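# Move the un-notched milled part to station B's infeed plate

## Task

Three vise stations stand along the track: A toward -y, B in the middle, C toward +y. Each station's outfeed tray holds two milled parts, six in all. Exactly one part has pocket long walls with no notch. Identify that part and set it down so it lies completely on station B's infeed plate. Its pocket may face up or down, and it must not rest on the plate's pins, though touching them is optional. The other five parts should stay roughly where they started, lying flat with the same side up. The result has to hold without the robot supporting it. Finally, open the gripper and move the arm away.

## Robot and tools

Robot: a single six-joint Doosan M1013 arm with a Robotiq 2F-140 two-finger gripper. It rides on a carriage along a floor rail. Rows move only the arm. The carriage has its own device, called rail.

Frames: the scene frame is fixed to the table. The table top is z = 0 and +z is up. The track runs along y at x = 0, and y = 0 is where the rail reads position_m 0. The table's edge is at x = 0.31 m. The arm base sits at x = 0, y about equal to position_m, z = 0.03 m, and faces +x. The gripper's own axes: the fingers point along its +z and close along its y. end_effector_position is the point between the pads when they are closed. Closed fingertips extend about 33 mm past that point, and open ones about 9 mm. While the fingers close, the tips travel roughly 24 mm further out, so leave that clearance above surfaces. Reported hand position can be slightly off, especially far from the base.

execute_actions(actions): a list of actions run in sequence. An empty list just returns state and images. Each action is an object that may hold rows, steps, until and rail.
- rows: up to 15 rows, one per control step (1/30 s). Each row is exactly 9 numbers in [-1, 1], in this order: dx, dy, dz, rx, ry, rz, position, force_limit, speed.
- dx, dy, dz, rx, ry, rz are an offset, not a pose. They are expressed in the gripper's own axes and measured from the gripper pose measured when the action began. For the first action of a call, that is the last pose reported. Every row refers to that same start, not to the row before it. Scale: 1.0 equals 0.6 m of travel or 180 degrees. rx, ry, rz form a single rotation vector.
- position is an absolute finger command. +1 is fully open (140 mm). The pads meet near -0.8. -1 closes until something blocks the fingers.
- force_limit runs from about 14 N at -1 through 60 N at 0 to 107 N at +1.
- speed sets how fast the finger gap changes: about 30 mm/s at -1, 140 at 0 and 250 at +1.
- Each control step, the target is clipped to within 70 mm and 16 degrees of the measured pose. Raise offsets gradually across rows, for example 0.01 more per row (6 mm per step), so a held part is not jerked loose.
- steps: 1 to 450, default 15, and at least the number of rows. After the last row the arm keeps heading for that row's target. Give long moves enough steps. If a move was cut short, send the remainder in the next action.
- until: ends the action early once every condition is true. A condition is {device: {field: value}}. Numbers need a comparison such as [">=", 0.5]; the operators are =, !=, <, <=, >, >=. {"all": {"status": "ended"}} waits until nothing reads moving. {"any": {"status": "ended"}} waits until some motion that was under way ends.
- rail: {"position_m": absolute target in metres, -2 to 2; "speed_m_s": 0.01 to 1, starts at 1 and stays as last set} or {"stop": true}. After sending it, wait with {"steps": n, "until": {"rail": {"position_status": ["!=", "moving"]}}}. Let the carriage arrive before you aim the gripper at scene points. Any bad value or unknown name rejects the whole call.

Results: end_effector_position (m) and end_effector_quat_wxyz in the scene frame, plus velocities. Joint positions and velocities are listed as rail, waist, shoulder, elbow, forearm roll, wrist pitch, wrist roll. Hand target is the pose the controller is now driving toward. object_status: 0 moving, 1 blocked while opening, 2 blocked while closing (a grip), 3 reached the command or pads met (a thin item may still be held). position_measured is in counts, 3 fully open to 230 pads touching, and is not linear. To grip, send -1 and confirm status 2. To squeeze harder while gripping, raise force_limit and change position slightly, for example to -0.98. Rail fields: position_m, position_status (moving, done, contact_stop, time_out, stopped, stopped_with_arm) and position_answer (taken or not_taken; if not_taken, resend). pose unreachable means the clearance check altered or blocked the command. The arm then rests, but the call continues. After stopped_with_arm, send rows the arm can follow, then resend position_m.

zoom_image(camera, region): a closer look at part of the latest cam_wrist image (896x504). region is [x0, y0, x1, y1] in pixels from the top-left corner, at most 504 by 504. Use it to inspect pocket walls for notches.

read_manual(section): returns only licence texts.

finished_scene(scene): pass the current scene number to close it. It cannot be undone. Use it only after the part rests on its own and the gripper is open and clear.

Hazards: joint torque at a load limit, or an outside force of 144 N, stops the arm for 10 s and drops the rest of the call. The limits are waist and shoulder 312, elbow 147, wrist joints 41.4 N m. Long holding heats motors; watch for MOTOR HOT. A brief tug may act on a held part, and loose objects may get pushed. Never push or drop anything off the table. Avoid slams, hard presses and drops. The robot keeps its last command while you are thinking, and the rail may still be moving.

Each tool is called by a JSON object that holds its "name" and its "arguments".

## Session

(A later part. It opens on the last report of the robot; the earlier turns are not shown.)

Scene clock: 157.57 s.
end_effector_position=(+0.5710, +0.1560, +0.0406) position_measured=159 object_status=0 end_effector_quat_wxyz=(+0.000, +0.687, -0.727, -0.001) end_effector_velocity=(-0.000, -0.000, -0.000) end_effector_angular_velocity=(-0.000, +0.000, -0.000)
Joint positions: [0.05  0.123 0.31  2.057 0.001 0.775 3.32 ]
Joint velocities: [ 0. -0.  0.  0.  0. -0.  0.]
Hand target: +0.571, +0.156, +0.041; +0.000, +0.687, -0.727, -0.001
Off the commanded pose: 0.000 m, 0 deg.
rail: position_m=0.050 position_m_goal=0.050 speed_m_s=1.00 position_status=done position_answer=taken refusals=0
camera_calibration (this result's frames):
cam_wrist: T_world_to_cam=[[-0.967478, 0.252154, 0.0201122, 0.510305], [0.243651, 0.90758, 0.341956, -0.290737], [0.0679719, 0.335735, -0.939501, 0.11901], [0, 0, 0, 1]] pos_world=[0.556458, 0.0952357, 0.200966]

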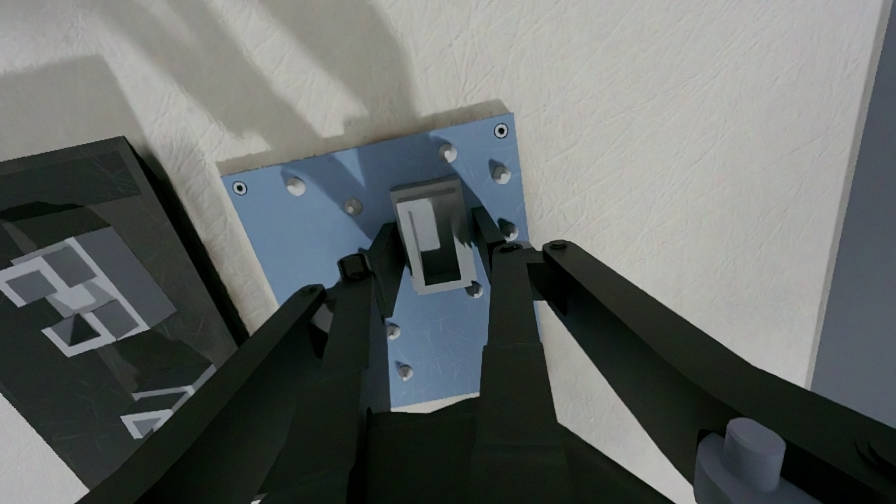

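Released. Now lift clear.

{"name": "execute_actions", "arguments": {"actions": [{"rows": [[0,0,-0.003,0,0,0,-0.24,0.4,-0.7],[0,0,-0.009,0,0,0,-0.24,0.4,-0.7],[0,0,-0.019,0,0,0,-0.24,0.4,-0.7],[0,0,-0.033,0,0,0,-0.24,0.4,-0.7],[0,0,-0.051,0,0,0,-0.24,0.4,-0.7],[0,0,-0.072,0,0,0,-0.24,0.4,-0.7],[0,0,-0.095,0,0,0,-0.24,0.4,-0.7],[0,0,-0.119,0,0,0,-0.24,0.4,-0.7],[0,0,-0.143,0,0,0,-0.24,0.4,-0.7],[0,0,-0.167,0,0,0,-0.24,0.4,-0.7],[0,0,-0.19,0,0,0,-0.24,0.4,-0.7],[0,0,-0.211,0,0,0,-0.24,0.4,-0.7],[0,0,-0.23,0,0,0,-0.24,0.4,-0.7],[0,0,-0.246,0,0,0,-0.24,0.4,-0.7],[0,0,-0.258,0,0,0,-0.24,0.4,-0.7]], "steps": 21}]}}

{"name": "zoom_image", "arguments": {"camera": "cam_wrist", "region": [300, 100, 540, 340]}}

Scene clock: 161.53 s.
end_effector_position=(+0.5711, +0.1559, +0.1955) position_measured=159 object_status=3 end_effector_quat_wxyz=(+0.000, +0.687, -0.726, -0.001) end_effector_velocity=(+0.002, +0.000, +0.002) end_effector_angular_velocity=(+0.000, -0.003, -0.000)
Joint positions: [0.05  0.123 0.145 1.926 0.001 1.072 3.32 ]
Joint velocities: [ 0.    -0.     0.    -0.004 -0.     0.001  0.   ]
Hand target: +0.571, +0.156, +0.195; +0.000, +0.687, -0.727, -0.001
Off the commanded pose: 0.000 m, 0 deg.
rail: position_m=0.050 position_m_goal=0.050 speed_m_s=1.00 position_status=done position_answer=taken refusals=0
camera_calibration (this result's frames):
cam_wrist: T_world_to_cam=[[-0.967543, 0.25192, 0.0199263, 0.507441], [0.243367, 0.907643, 0.341989, -0.343526], [0.068068, 0.335738, -0.939493, 0.264454], [0, 0, 0, 1]] pos_world=[0.556573, 0.0951767, 0.355823]

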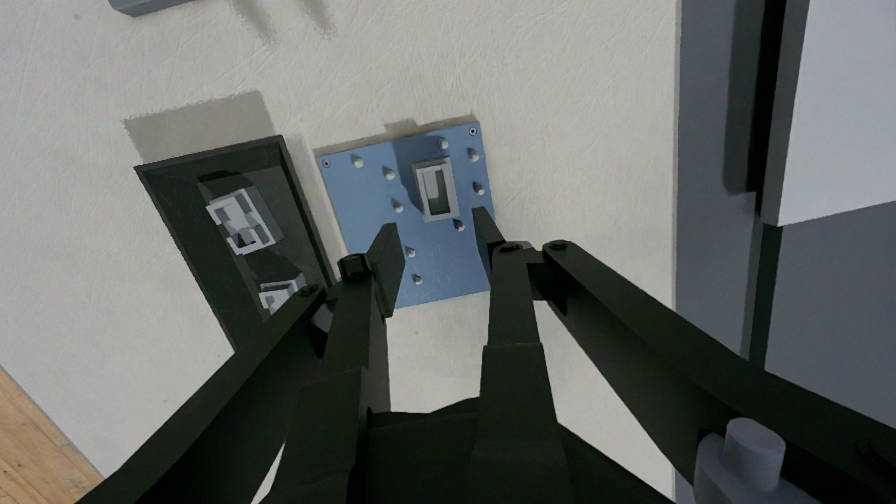

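Region (300, 100, 540, 340) of cam_wrist's 896x504 image, scaled by 2.100, with more detail than that image has.

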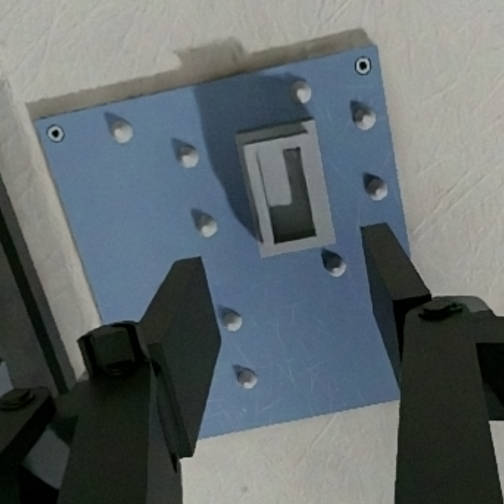

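The part lies flat on plate B, clear of the pins, and shows no notch.

{"name": "finished_scene", "arguments": {"scene": 2}}

The scene is finished: the task was done.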